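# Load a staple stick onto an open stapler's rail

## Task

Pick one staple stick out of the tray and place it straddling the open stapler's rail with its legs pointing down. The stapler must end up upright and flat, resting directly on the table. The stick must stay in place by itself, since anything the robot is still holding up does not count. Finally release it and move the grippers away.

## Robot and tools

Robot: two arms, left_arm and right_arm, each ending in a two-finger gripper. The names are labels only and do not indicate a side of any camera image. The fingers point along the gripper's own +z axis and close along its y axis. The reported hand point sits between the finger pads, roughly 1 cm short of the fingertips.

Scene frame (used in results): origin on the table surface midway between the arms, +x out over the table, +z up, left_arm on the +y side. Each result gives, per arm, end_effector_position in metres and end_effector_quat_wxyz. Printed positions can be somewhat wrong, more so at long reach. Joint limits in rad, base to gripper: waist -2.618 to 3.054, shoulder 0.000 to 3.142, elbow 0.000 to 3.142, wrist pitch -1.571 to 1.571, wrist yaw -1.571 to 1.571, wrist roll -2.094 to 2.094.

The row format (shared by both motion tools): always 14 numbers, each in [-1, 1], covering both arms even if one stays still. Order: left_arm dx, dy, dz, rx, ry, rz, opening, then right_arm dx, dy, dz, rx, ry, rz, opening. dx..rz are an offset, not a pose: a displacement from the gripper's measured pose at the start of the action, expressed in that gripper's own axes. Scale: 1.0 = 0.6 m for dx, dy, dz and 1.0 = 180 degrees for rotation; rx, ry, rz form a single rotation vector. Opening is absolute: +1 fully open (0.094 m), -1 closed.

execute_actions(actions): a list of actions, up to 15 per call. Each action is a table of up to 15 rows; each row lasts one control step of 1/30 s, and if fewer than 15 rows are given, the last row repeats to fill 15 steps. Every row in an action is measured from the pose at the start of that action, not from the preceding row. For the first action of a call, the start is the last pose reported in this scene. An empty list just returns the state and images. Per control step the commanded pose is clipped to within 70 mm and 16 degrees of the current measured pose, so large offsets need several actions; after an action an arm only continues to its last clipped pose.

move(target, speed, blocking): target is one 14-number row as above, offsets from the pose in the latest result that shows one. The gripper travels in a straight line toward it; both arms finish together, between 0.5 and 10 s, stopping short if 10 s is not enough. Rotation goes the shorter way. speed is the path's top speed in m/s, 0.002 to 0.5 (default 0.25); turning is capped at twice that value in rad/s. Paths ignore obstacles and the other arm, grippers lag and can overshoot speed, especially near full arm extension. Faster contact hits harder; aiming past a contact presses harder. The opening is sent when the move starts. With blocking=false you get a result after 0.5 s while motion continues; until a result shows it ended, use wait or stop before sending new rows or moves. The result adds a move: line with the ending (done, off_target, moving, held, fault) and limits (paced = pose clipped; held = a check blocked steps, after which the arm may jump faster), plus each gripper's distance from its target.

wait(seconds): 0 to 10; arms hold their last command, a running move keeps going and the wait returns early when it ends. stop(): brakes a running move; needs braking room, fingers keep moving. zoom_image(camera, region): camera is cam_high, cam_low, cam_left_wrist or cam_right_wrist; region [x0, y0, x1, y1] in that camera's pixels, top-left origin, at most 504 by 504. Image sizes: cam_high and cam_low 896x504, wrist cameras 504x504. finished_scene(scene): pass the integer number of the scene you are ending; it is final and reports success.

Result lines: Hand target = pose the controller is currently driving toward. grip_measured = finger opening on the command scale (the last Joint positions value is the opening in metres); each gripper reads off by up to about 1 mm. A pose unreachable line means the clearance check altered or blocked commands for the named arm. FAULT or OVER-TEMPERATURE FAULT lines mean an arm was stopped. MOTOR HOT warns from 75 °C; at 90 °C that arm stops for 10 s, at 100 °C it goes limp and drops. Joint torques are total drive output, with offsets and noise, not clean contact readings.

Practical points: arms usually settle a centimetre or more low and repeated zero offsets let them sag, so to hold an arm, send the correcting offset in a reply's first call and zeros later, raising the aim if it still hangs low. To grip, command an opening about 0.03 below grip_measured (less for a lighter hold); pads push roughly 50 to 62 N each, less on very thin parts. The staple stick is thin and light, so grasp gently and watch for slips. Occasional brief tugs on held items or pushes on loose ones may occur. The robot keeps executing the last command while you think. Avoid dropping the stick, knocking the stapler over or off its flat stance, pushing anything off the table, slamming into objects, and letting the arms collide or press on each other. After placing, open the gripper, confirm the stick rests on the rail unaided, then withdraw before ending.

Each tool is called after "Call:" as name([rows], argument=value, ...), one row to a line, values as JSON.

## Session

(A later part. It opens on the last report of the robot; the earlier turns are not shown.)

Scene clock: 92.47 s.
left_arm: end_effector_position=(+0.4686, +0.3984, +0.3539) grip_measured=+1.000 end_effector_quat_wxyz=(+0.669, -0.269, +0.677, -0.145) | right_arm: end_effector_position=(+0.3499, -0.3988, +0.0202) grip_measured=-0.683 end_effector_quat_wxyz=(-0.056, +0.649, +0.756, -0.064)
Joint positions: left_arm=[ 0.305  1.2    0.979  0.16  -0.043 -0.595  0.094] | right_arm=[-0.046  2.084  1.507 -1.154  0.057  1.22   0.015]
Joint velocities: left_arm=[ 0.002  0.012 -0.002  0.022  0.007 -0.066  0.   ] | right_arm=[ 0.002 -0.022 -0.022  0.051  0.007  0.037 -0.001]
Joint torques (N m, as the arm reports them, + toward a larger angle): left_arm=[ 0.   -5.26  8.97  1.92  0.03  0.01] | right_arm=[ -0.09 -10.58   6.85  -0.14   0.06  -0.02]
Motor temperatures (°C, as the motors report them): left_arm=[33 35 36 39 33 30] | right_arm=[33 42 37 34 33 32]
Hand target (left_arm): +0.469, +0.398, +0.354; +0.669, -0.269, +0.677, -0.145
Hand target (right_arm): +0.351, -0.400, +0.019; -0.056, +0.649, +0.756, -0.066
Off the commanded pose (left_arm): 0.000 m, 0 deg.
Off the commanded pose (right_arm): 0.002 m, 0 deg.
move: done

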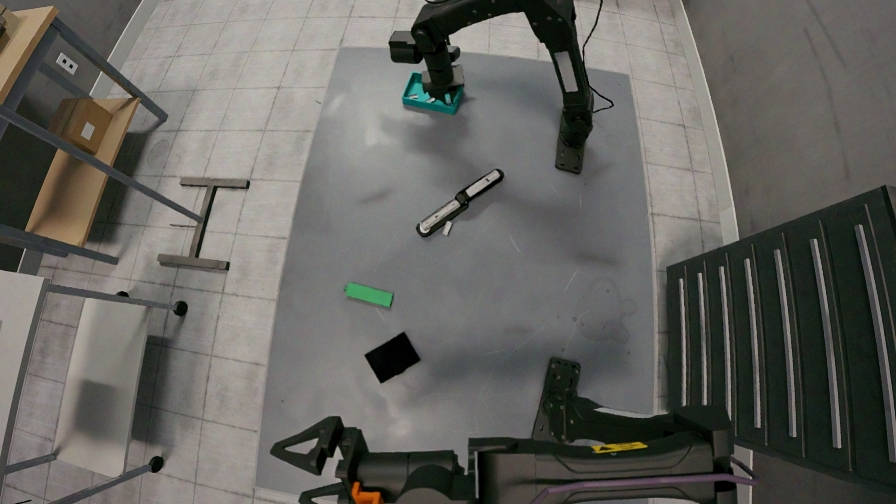

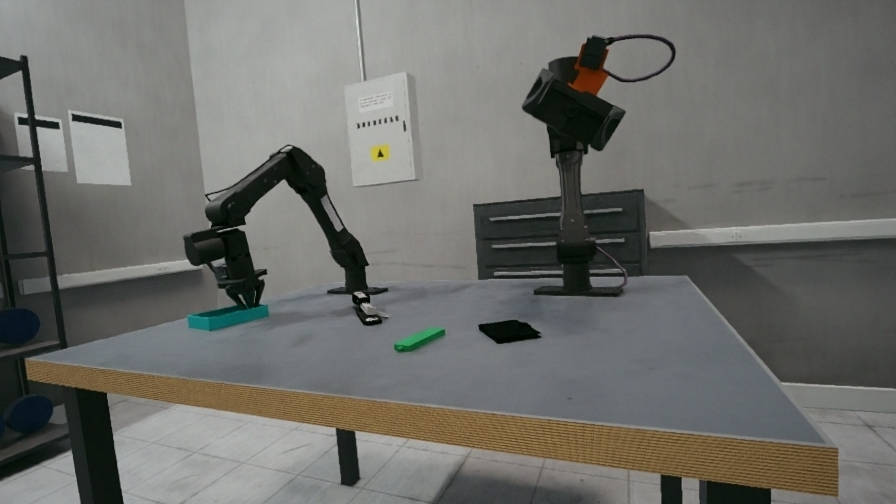

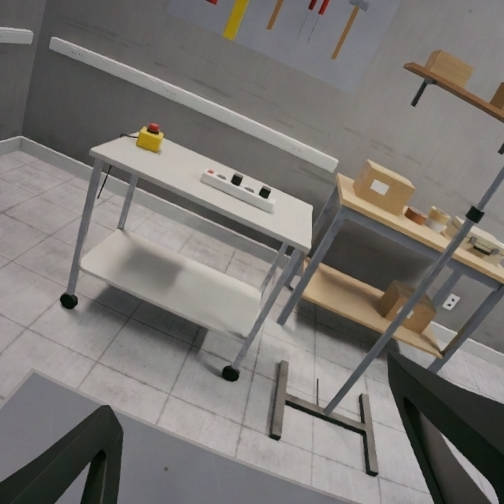

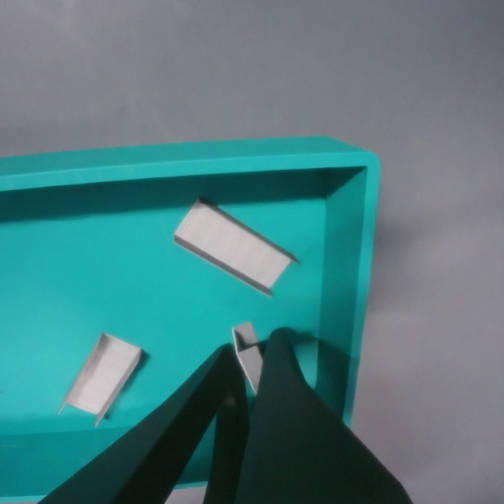

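Call:
move(target=[0,0,0,0,0,0,1,0,0,0,0,0,0,-0.9])

Call:
move(target=[0,0,0,0,0,0,1,0,0.01,-0.09,0,0,0,-0.9], speed=0.08)

Call:
move(target=[0,0,0,0,0,0,1,0.2,0.03,0.02,-0.075,0,0,-0.9], speed=0.15)

Scene clock: 94.23 s.
left_arm: end_effector_position=(+0.4686, +0.3984, +0.3539) grip_measured=+1.000 end_effector_quat_wxyz=(+0.669, -0.269, +0.677, -0.145) | right_arm: end_effector_position=(+0.3499, -0.3988, +0.0202) grip_measured=-0.894 end_effector_quat_wxyz=(-0.056, +0.649, +0.756, -0.064)
Joint positions: left_arm=[ 0.305  1.2    0.979  0.16  -0.043 -0.595  0.094] | right_arm=[-0.046  2.084  1.507 -1.154  0.057  1.22   0.005]
Joint velocities: left_arm=[-0.007  0.007 -0.022 -0.066  0.066  0.022  0.   ] | right_arm=[-0.002  0.007  0.007  0.051 -0.022 -0.022 -0.001]
Joint torques (N m, as the arm reports them, + toward a larger angle): left_arm=[-0.13 -5.3   8.93  1.95  0.02  0.03] | right_arm=[  0.08 -11.09   6.32  -0.11   0.04  -0.04]
Motor temperatures (°C, as the motors report them): left_arm=[33 35 36 39 33 30] | right_arm=[33 42 37 34 33 32]
Hand target (left_arm): +0.469, +0.398, +0.354; +0.669, -0.269, +0.677, -0.145
Hand target (right_arm): +0.350, -0.399, +0.020; -0.056, +0.649, +0.756, -0.064
Off the commanded pose (left_arm): 0.000 m, 0 deg.
Off the commanded pose (right_arm): 0.000 m, 0 deg.
move: done

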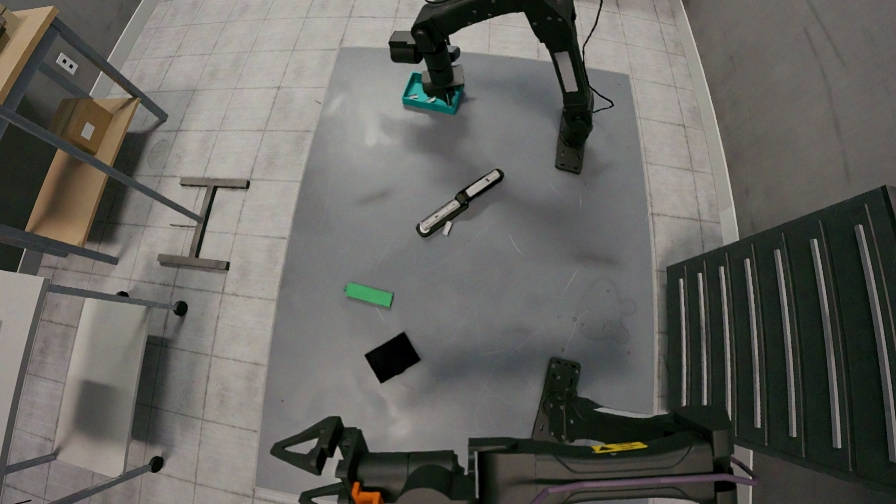

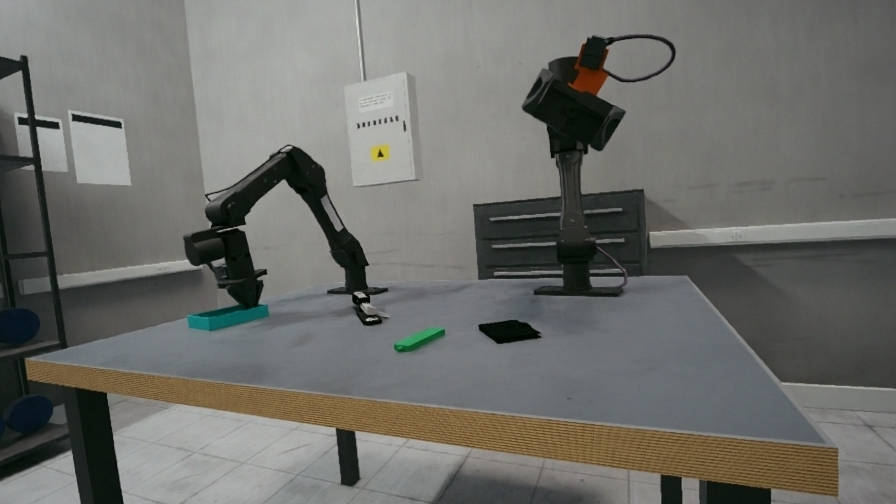

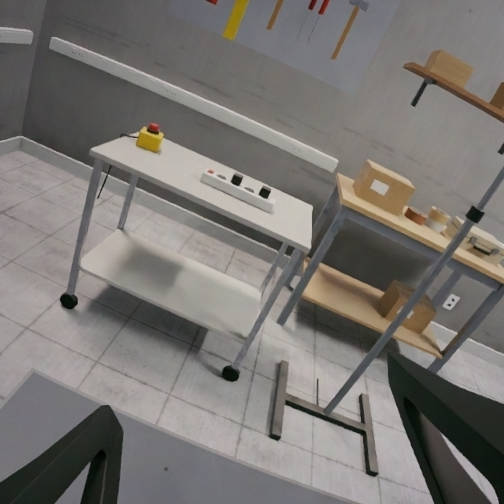

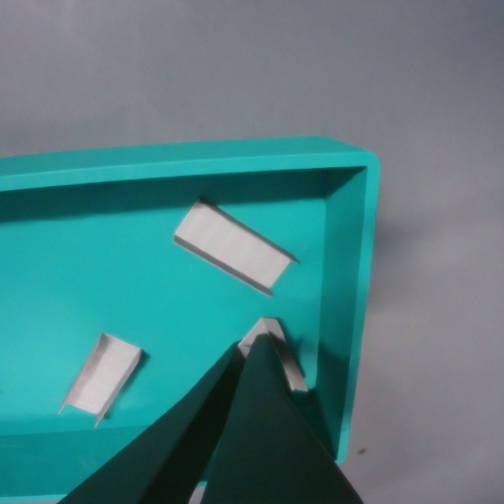

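Scene clock: 95.47 s.
left_arm: end_effector_position=(+0.4686, +0.3984, +0.3539) grip_measured=+1.000 end_effector_quat_wxyz=(+0.669, -0.269, +0.677, -0.145) | right_arm: end_effector_position=(+0.3583, -0.4005, +0.0667) grip_measured=-0.894 end_effector_quat_wxyz=(-0.061, +0.650, +0.754, -0.067)
Joint positions: left_arm=[ 0.305  1.2    0.979  0.16  -0.043 -0.595  0.094] | right_arm=[-0.046  2.084  1.696 -1.354  0.057  1.226  0.005]
Joint velocities: left_arm=[ 0.007 -0.007  0.002 -0.007 -0.007  0.022  0.   ] | right_arm=[-0.017 -0.017  0.022 -0.051  0.037  0.037 -0.   ]
Joint torques (N m, as the arm reports them, + toward a larger angle): left_arm=[-0.14 -5.4   8.96  1.85  0.01  0.06] | right_arm=[  1.01 -11.09   9.    -0.23   0.06   0.05]
Motor temperatures (°C, as the motors report them): left_arm=[33 35 36 40 33 30] | right_arm=[33 42 37 34 33 32]
Hand target (left_arm): +0.469, +0.398, +0.354; +0.669, -0.269, +0.677, -0.145
Hand target (right_arm): +0.364, -0.396, +0.072; -0.056, +0.648, +0.757, -0.064
Off the commanded pose (left_arm): 0.000 m, 0 deg.
Off the commanded pose (right_arm): 0.009 m, 1 deg.
move: done

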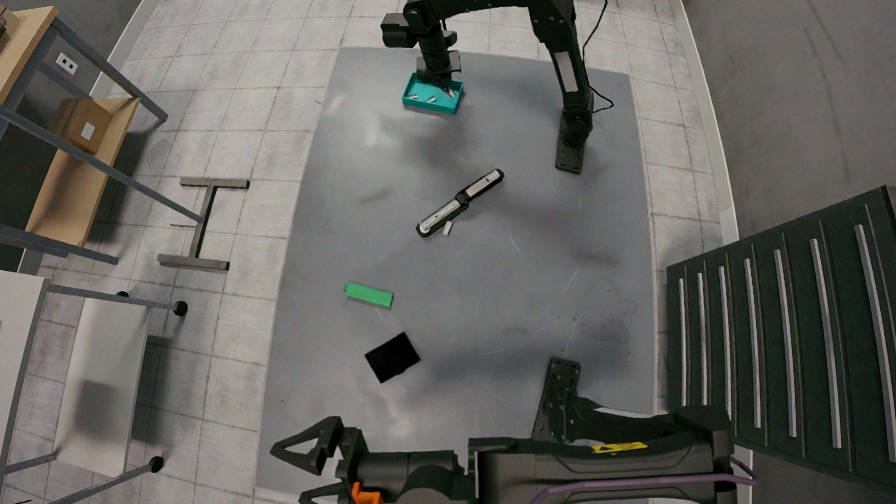

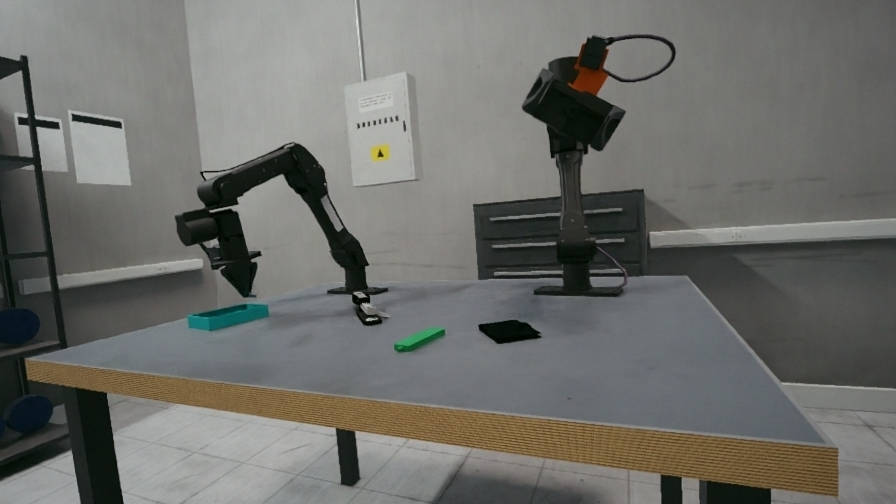

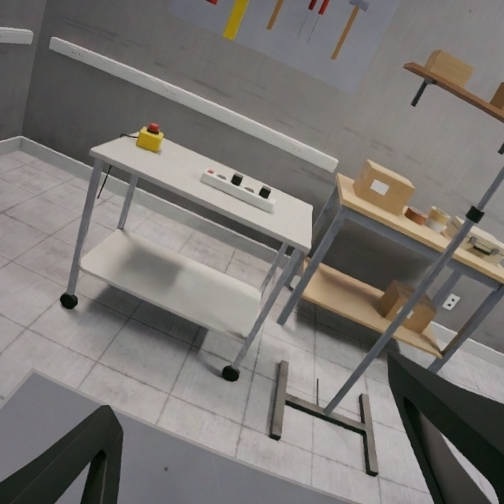

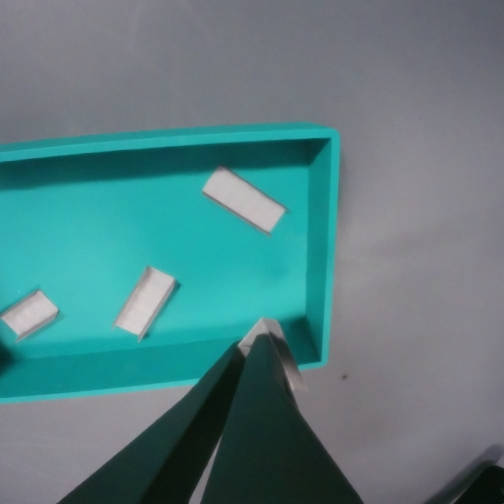

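Scene clock: 96.90 s.
left_arm: end_effector_position=(+0.4686, +0.3984, +0.3539) grip_measured=+1.000 end_effector_quat_wxyz=(+0.669, -0.269, +0.677, -0.145) | right_arm: end_effector_position=(+0.3627, -0.2783, +0.0523) grip_measured=-0.894 end_effector_quat_wxyz=(+0.015, +0.651, +0.759, +0.024)
Joint positions: left_arm=[ 0.305  1.2    0.979  0.16  -0.043 -0.595  0.094] | right_arm=[ 0.266  1.871  1.348 -0.991 -0.011  1.528  0.005]
Joint velocities: left_arm=[-0.002  0.007  0.007  0.066 -0.037  0.007  0.   ] | right_arm=[ 0.002  0.007 -0.002  0.051 -0.095 -0.051 -0.001]
Joint torques (N m, as the arm reports them, + toward a larger angle): left_arm=[-0.23 -5.31  8.94  1.87 -0.03  0.04] | right_arm=[  0.1  -11.31   4.98   0.3    0.05  -0.02]
Motor temperatures (°C, as the motors report them): left_arm=[33 35 36 40 33 30] | right_arm=[33 42 37 34 33 32]
Hand target (left_arm): +0.469, +0.398, +0.354; +0.669, -0.269, +0.677, -0.145
Hand target (right_arm): +0.357, -0.279, +0.053; +0.016, +0.653, +0.757, +0.022
Off the commanded pose (left_arm): 0.000 m, 0 deg.
Off the commanded pose (right_arm): 0.007 m, 0 deg.
move: done

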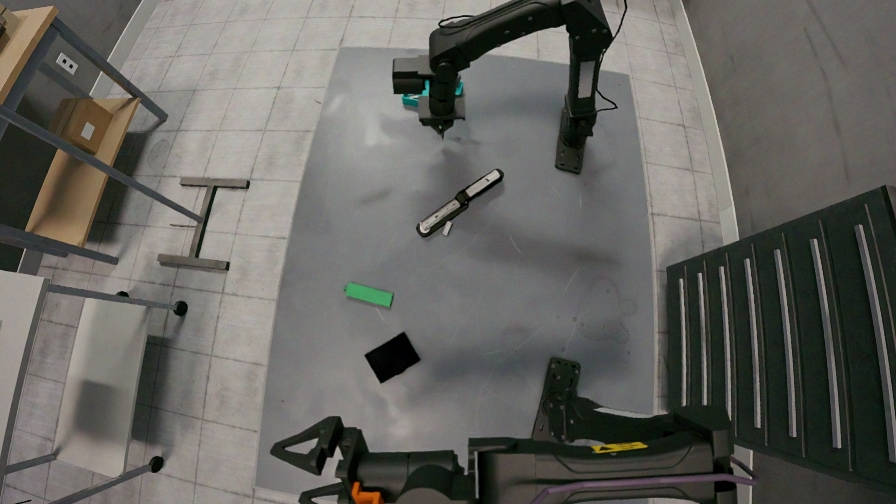

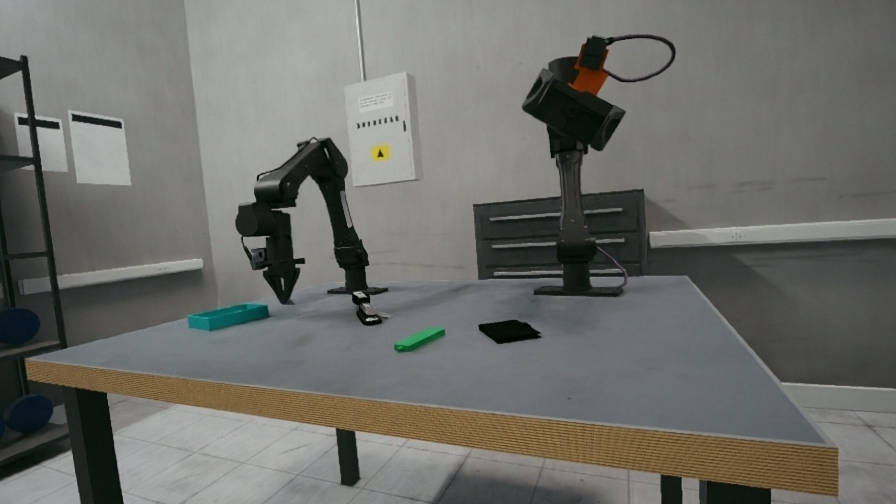

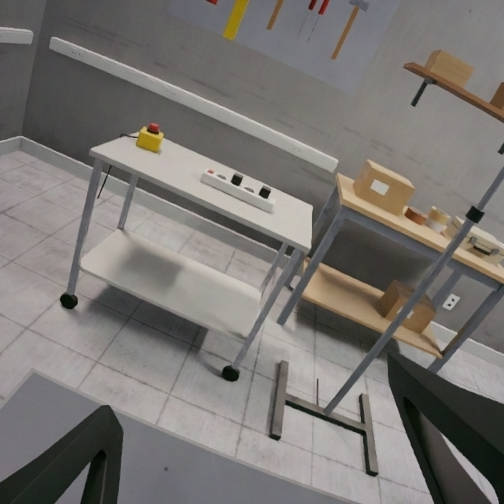

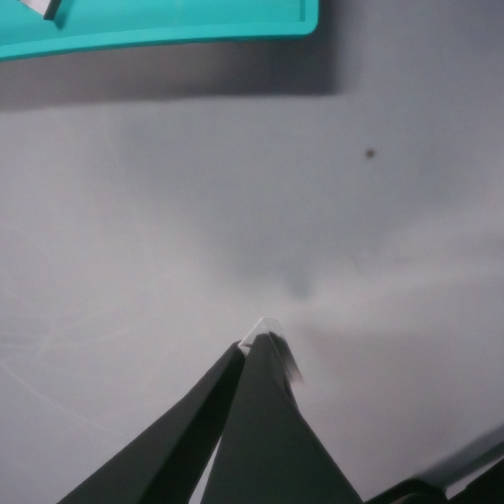

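Call:
move(target=[0,0,0,0,0,0,1,0.05,0.12,0.035,-0.25,0,0,-0.9], speed=0.15)

Call:
zoom_image(camera="cam_high", region=[360,110,460,190])

Call:
zoom_image(camera="cam_right_wrist", region=[200,290,330,410])

Scene clock: 100.33 s.
left_arm: end_effector_position=(+0.4686, +0.3984, +0.3539) grip_measured=+1.000 end_effector_quat_wxyz=(+0.669, -0.269, +0.677, -0.145) | right_arm: end_effector_position=(+0.4390, -0.2366, +0.0462) grip_measured=-0.894 end_effector_quat_wxyz=(+0.267, +0.592, +0.687, +0.326)
Joint positions: left_arm=[ 0.305  1.2    0.979  0.16  -0.043 -0.595  0.094] | right_arm=[0.353 1.732 0.739 0.291 0.018 1.611 0.005]
Joint velocities: left_arm=[-0.002  0.017 -0.002 -0.007 -0.037 -0.022  0.   ] | right_arm=[-0.002 -0.007 -0.017  0.037  0.007 -0.081  0.   ]
Joint torques (N m, as the arm reports them, + toward a larger angle): left_arm=[ 0.07 -5.42  8.72  1.89  0.02  0.02] | right_arm=[ 0.69 -7.6   4.75  1.54  0.21 -0.01]
Motor temperatures (°C, as the motors report them): left_arm=[33 35 36 40 33 30] | right_arm=[33 42 37 35 33 32]
Hand target (left_arm): +0.469, +0.398, +0.354; +0.669, -0.269, +0.677, -0.145
Hand target (right_arm): +0.431, -0.237, +0.036; +0.264, +0.595, +0.692, +0.312
Off the commanded pose (left_arm): 0.000 m, 0 deg.
Off the commanded pose (right_arm): 0.014 m, 2 deg.
move: off_target (right_arm)

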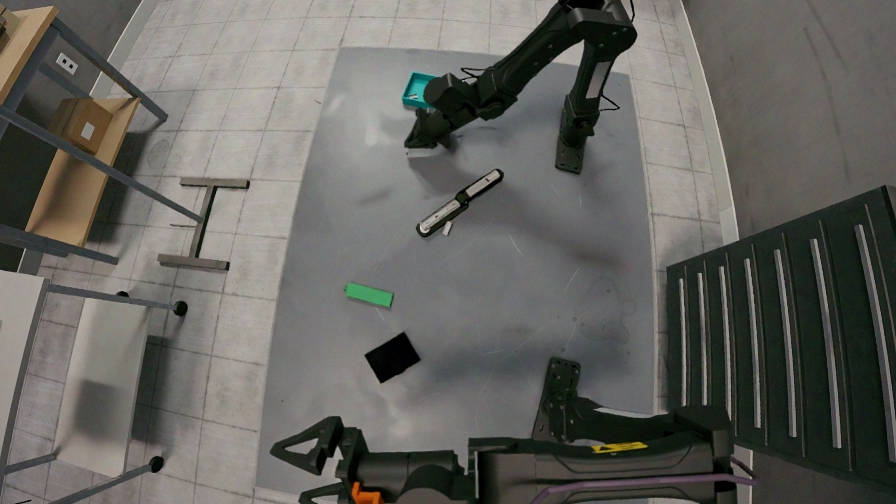

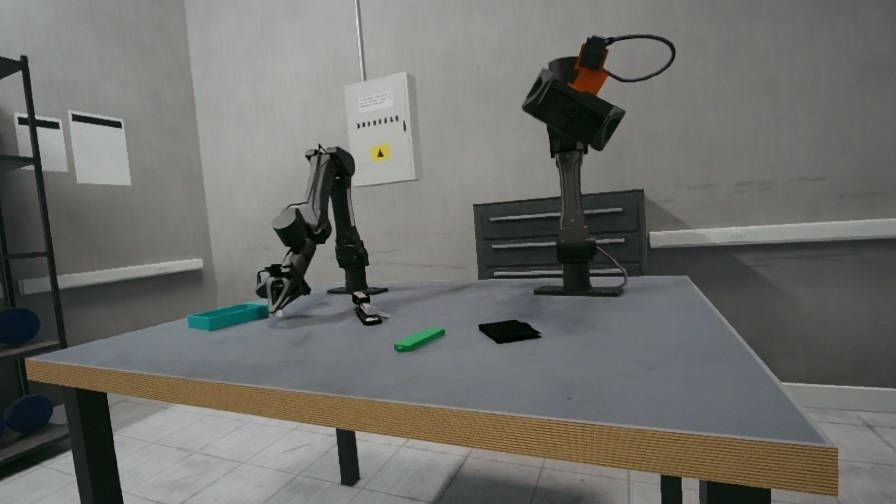

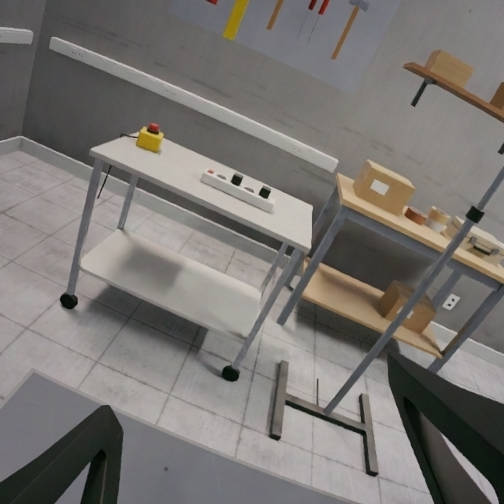

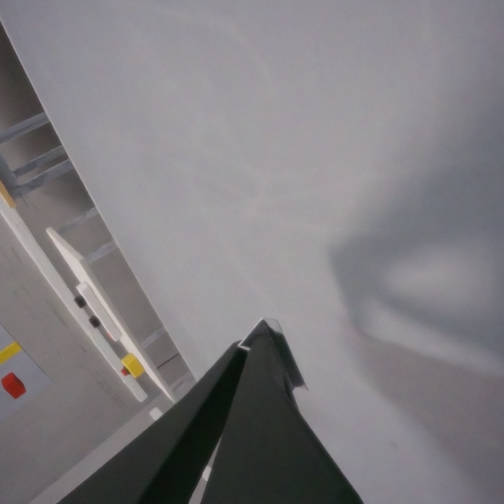

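Region (360, 110, 460, 190) of cam_high's 896x504 image, scaled by 5.040, with more detail than that image has; it fills the top 403 rows of this view, and the rest is white.

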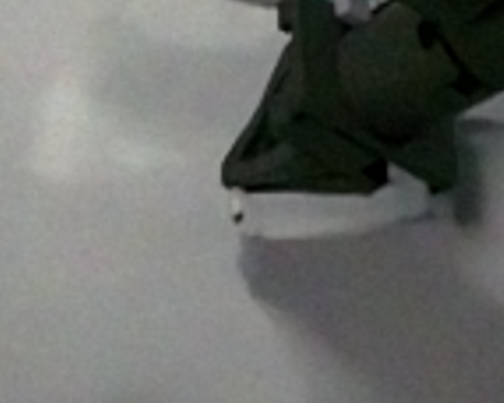

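Region (200, 290, 330, 410) of cam_right_wrist's 504x504 image, scaled by 3.877, with more detail than that image has; it fills the top 465 rows of this view, and the rest is white.

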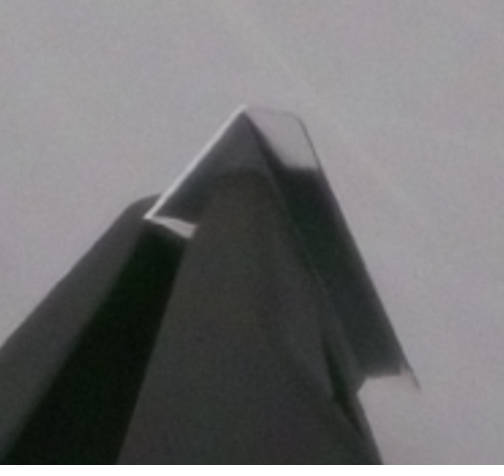

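Call:
move(target=[0,0,0,0,0,0,1,0,-0.044,0.028,0.02,0,0,-0.9], speed=0.02)

Scene clock: 102.20 s.
left_arm: end_effector_position=(+0.4686, +0.3984, +0.3539) grip_measured=+1.000 end_effector_quat_wxyz=(+0.669, -0.269, +0.677, -0.145) | right_arm: end_effector_position=(+0.4370, -0.2370, +0.0202) grip_measured=-0.894 end_effector_quat_wxyz=(+0.253, +0.599, +0.695, +0.308)
Joint positions: left_arm=[ 0.305  1.2    0.979  0.16  -0.043 -0.595  0.094] | right_arm=[0.353 1.806 0.739 0.317 0.018 1.612 0.005]
Joint velocities: left_arm=[ 0.002  0.002  0.007 -0.037 -0.066 -0.007  0.   ] | right_arm=[ 0.002 -0.007 -0.007 -0.022  0.007 -0.007  0.   ]
Joint torques (N m, as the arm reports them, + toward a larger angle): left_arm=[-0.14 -5.22  8.86  1.89 -0.01  0.01] | right_arm=[ 0.01 -7.68  6.12  1.5   0.03 -0.01]
Motor temperatures (°C, as the motors report them): left_arm=[33 35 36 40 33 30] | right_arm=[33 42 37 35 33 32]
Hand target (left_arm): +0.469, +0.398, +0.354; +0.669, -0.269, +0.677, -0.145
Hand target (right_arm): +0.435, -0.237, +0.015; +0.248, +0.600, +0.697, +0.304
Off the commanded pose (left_arm): 0.000 m, 0 deg.
Off the commanded pose (right_arm): 0.005 m, 1 deg.
move: done

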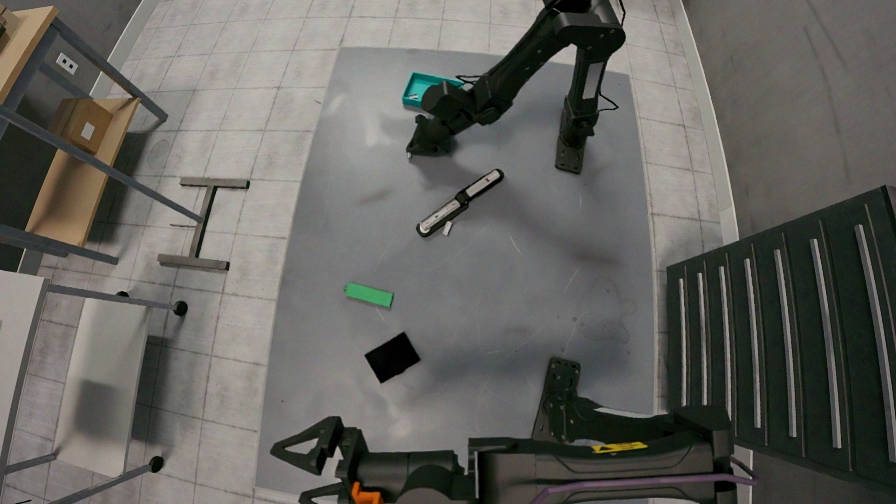

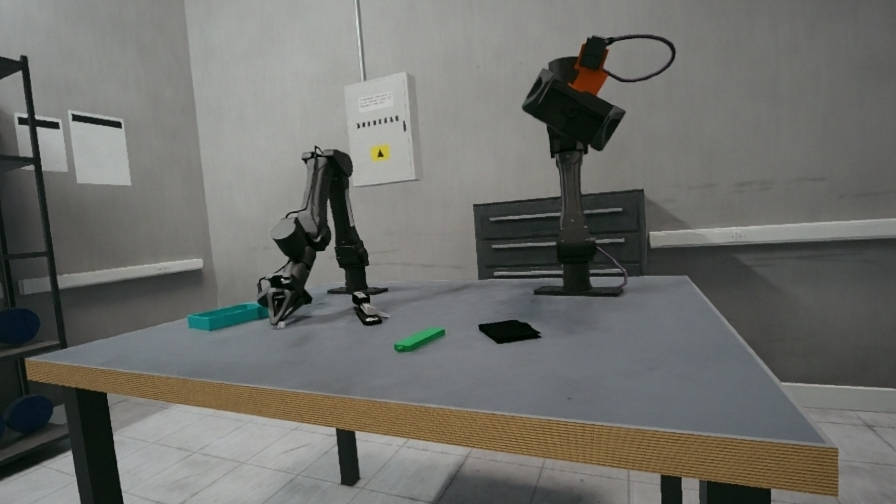

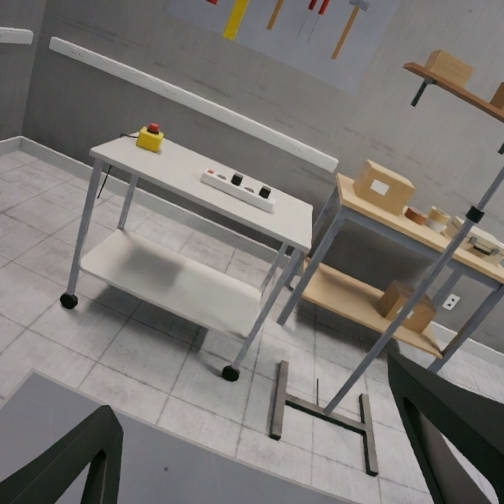

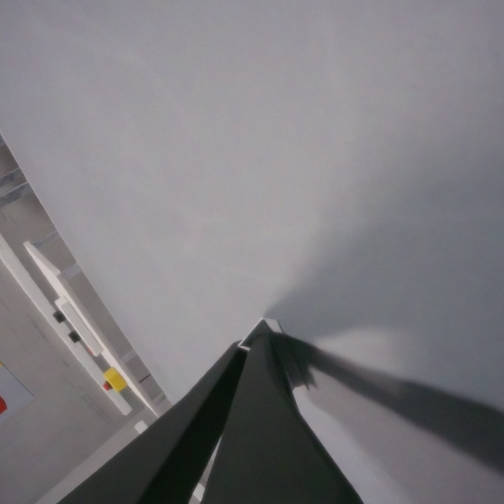

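Loosen and retreat horizontally.

Call:
move(target=[0,0,0,0,0,0,1,0,-0.03,-0.04,0,0,0,-0.82], speed=0.015)

Call:
zoom_image(camera="cam_right_wrist", region=[130,240,330,420])

Scene clock: 104.53 s.
left_arm: end_effector_position=(+0.4686, +0.3984, +0.3539) grip_measured=+1.000 end_effector_quat_wxyz=(+0.669, -0.269, +0.677, -0.145) | right_arm: end_effector_position=(+0.4148, -0.2415, +0.0250) grip_measured=-0.823 end_effector_quat_wxyz=(+0.254, +0.599, +0.693, +0.311)
Joint positions: left_arm=[ 0.305  1.2    0.979  0.16  -0.043 -0.595  0.094] | right_arm=[0.353 1.718 0.647 0.328 0.018 1.615 0.008]
Joint velocities: left_arm=[-0.012 -0.017 -0.012 -0.081 -0.095  0.022  0.   ] | right_arm=[-0.012  0.002 -0.017  0.037  0.037 -0.037  0.001]
Joint torques (N m, as the arm reports them, + toward a larger angle): left_arm=[ 0.04 -5.44  8.85  1.87 -0.02  0.  ] | right_arm=[ 0.35 -9.29  4.32  1.49  0.04 -0.06]
Motor temperatures (°C, as the motors report them): left_arm=[33 35 36 40 33 30] | right_arm=[33 42 37 36 33 32]
Hand target (left_arm): +0.469, +0.398, +0.354; +0.669, -0.269, +0.677, -0.145
Hand target (right_arm): +0.408, -0.242, +0.023; +0.253, +0.599, +0.695, +0.308
Off the commanded pose (left_arm): 0.000 m, 0 deg.
Off the commanded pose (right_arm): 0.007 m, 0 deg.
move: done

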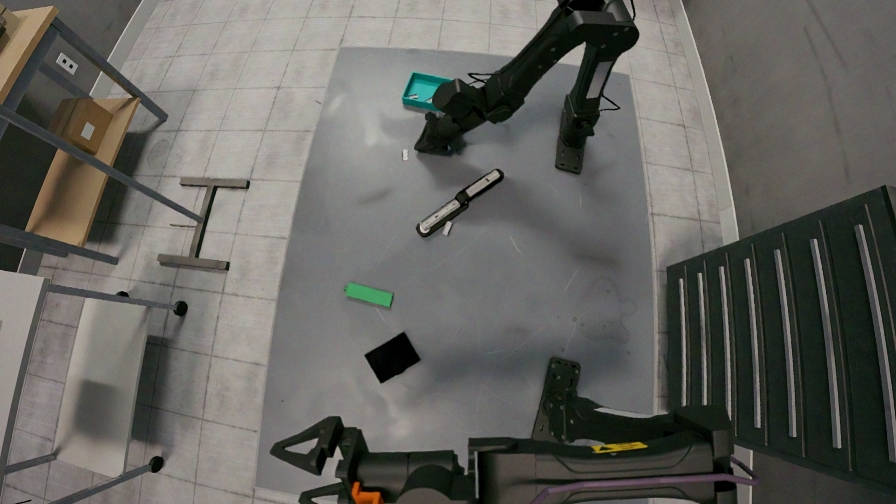

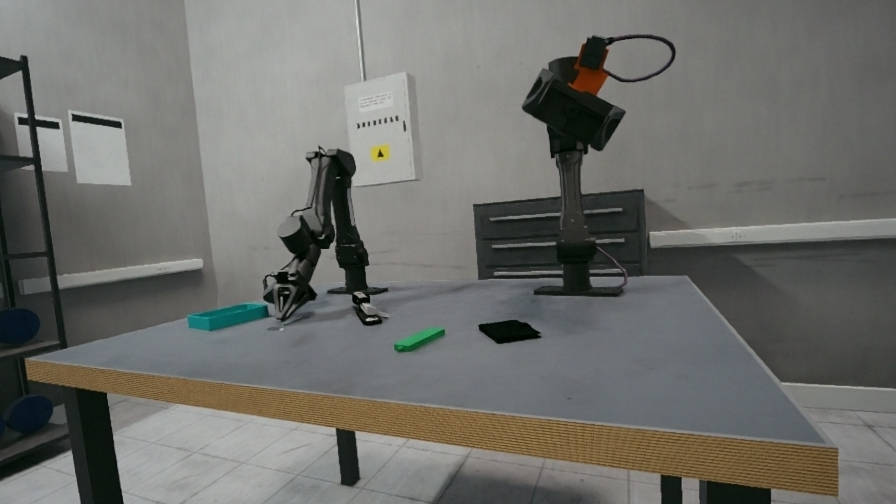

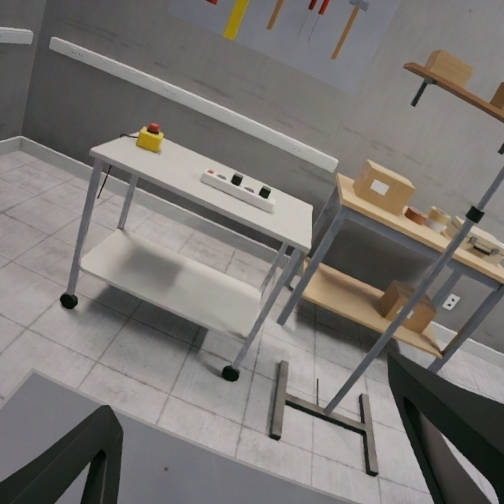

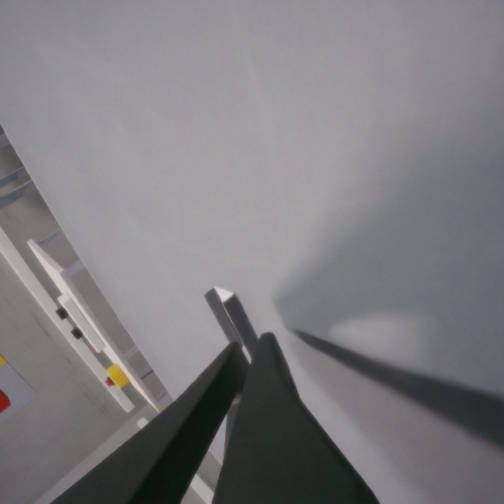

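Region (130, 240, 330, 420) of cam_right_wrist's 504x504 image, scaled by 2.520, with more detail than that image has; it fills the top 454 rows of this view, and the rest is white.

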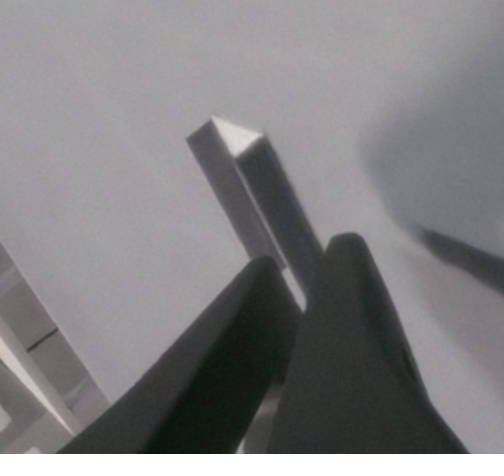

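Call:
move(target=[0,0,0,0,0,0,1,0.012,0.085,0.005,0.3,0,0,-0.1], speed=0.25)

Call:
move(target=[0,0,0,0,0,0,1,0,0,0,0,0,-0.5,-0.1], speed=0.5)

Scene clock: 107.53 s.
left_arm: end_effector_position=(+0.4686, +0.3984, +0.3539) grip_measured=+1.000 end_effector_quat_wxyz=(+0.669, -0.269, +0.677, -0.145) | right_arm: end_effector_position=(+0.4445, -0.2281, +0.0550) grip_measured=-0.102 end_effector_quat_wxyz=(-0.046, +0.648, +0.759, -0.040)
Joint positions: left_arm=[ 0.305  1.2    0.979  0.16  -0.043 -0.595  0.094] | right_arm=[ 0.353  2.438  2.246 -1.499 -0.023  1.609  0.042]
Joint velocities: left_arm=[-0.007 -0.022 -0.022  0.007 -0.095 -0.022  0.   ] | right_arm=[ 0.007 -0.007  0.007  0.037 -0.037 -0.007 -0.   ]
Joint torques (N m, as the arm reports them, + toward a larger angle): left_arm=[-0.16 -5.44  8.75  1.86  0.04  0.03] | right_arm=[ -0.65 -13.59   9.4   -0.22  -0.04  -0.1 ]
Motor temperatures (°C, as the motors report them): left_arm=[33 35 36 40 33 30] | right_arm=[33 42 37 36 33 32]
Hand target (left_arm): +0.469, +0.398, +0.354; +0.669, -0.269, +0.677, -0.145
Hand target (right_arm): +0.448, -0.230, +0.060; -0.046, +0.649, +0.758, -0.036
Off the commanded pose (left_arm): 0.000 m, 0 deg.
Off the commanded pose (right_arm): 0.008 m, 0 deg.
move: done

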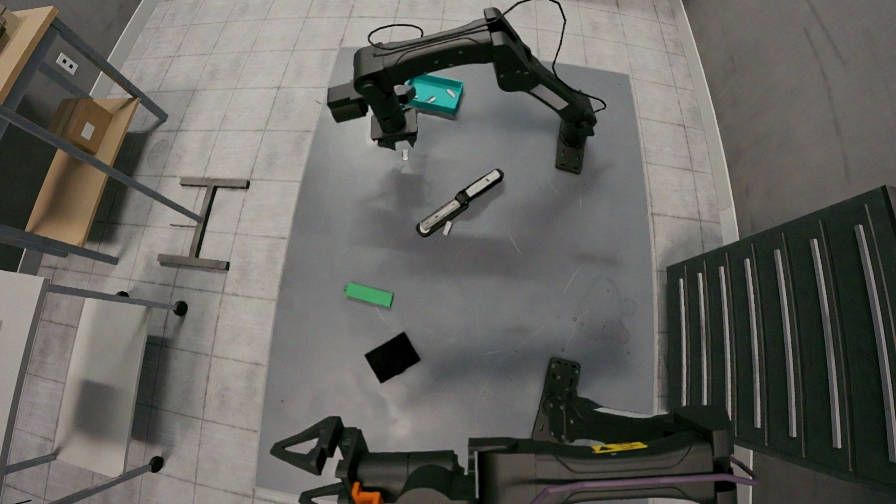

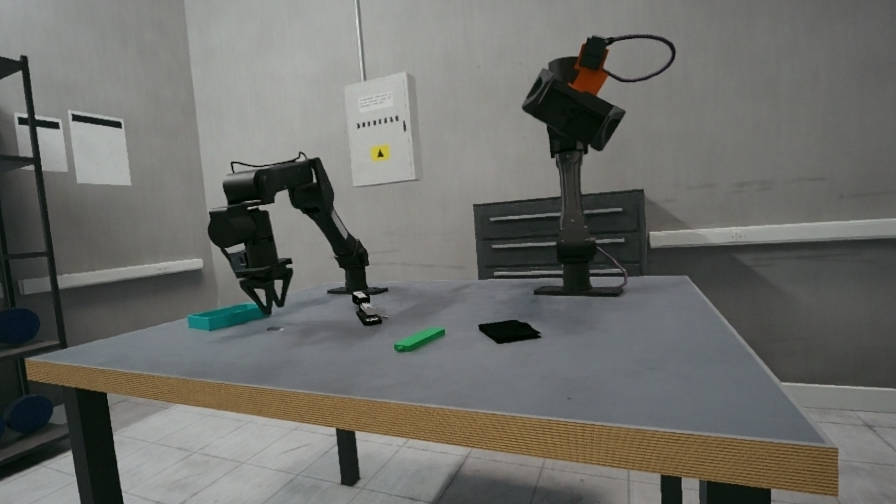

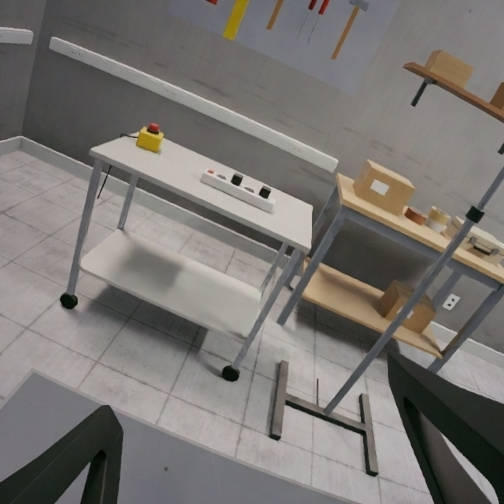

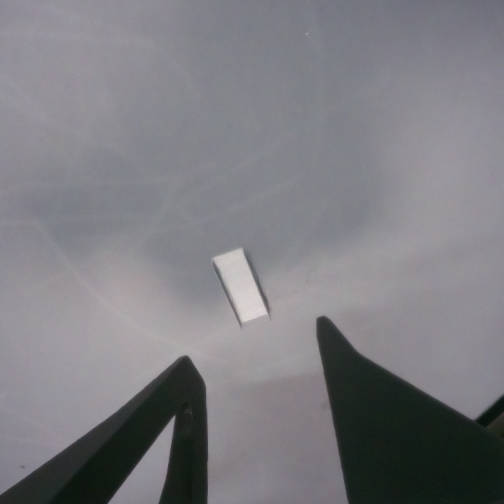

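Scene clock: 109.87 s.
left_arm: end_effector_position=(+0.4686, +0.3984, +0.3539) grip_measured=+1.000 end_effector_quat_wxyz=(+0.669, -0.269, +0.677, -0.145) | right_arm: end_effector_position=(+0.4445, -0.2281, +0.0550) grip_measured=-0.102 end_effector_quat_wxyz=(-0.061, -0.075, +0.995, +0.004)
Joint positions: left_arm=[ 0.305  1.2    0.979  0.16  -0.043 -0.595  0.094] | right_arm=[ 0.353  2.438  2.246 -1.499 -0.023  0.046  0.042]
Joint velocities: left_arm=[ 0.002 -0.017  0.022  0.051 -0.051 -0.007  0.   ] | right_arm=[-0.007 -0.022 -0.022 -0.081  0.007 -0.066 -0.001]
Joint torques (N m, as the arm reports them, + toward a larger angle): left_arm=[ 0.04 -5.48  8.9   1.88 -0.02  0.01] | right_arm=[ -0.05 -14.45   6.53  -0.03  -0.01  -0.07]
Motor temperatures (°C, as the motors report them): left_arm=[33 35 36 40 33 30] | right_arm=[33 42 37 35 33 32]
Hand target (left_arm): +0.469, +0.398, +0.354; +0.669, -0.269, +0.677, -0.145
Hand target (right_arm): +0.444, -0.228, +0.055; -0.061, -0.079, +0.995, +0.004
Off the commanded pose (left_arm): 0.000 m, 0 deg.
Off the commanded pose (right_arm): 0.000 m, 0 deg.
move: done

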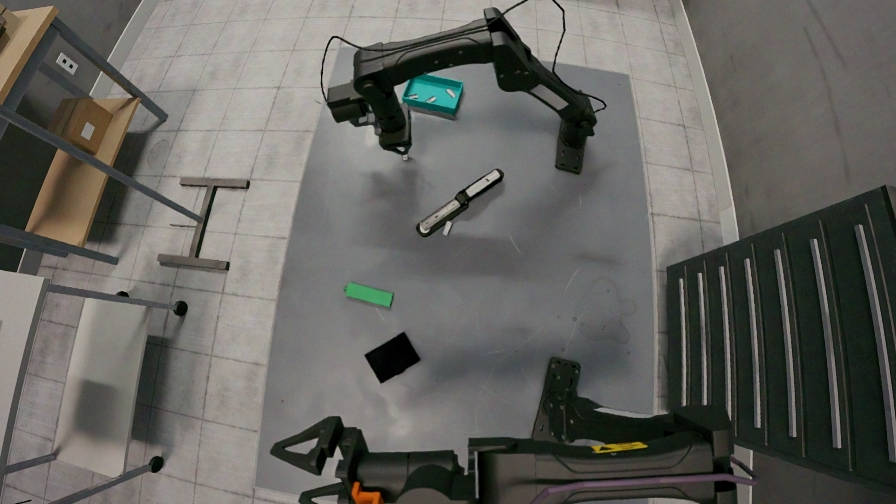

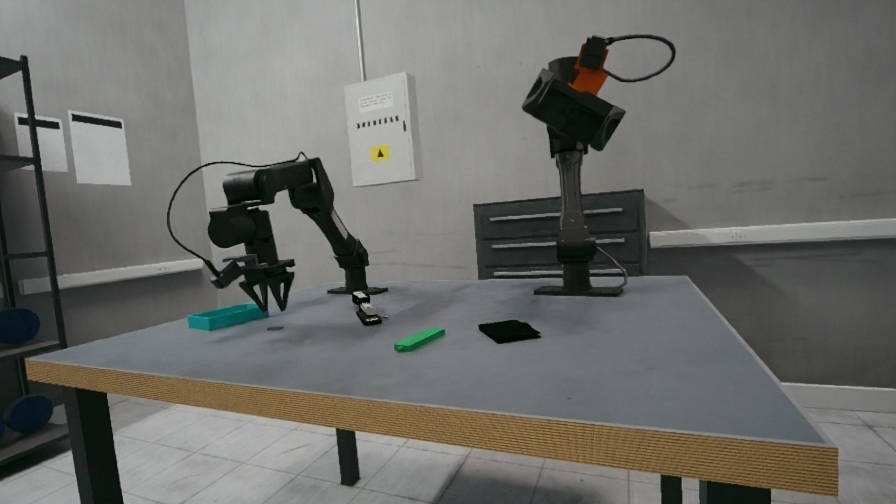

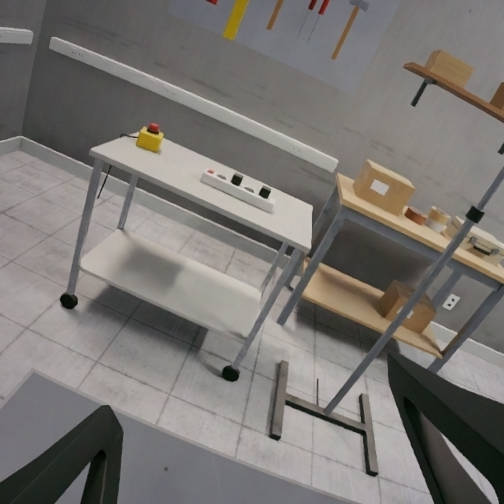

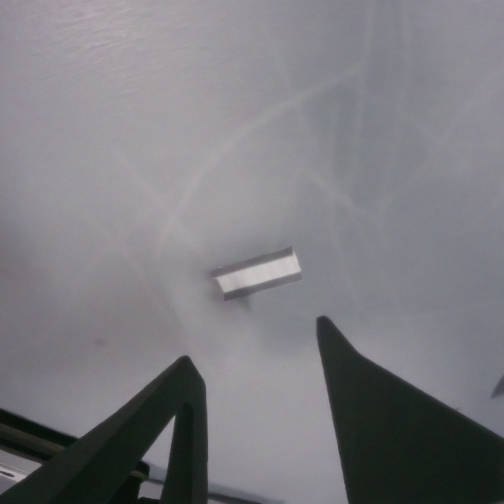

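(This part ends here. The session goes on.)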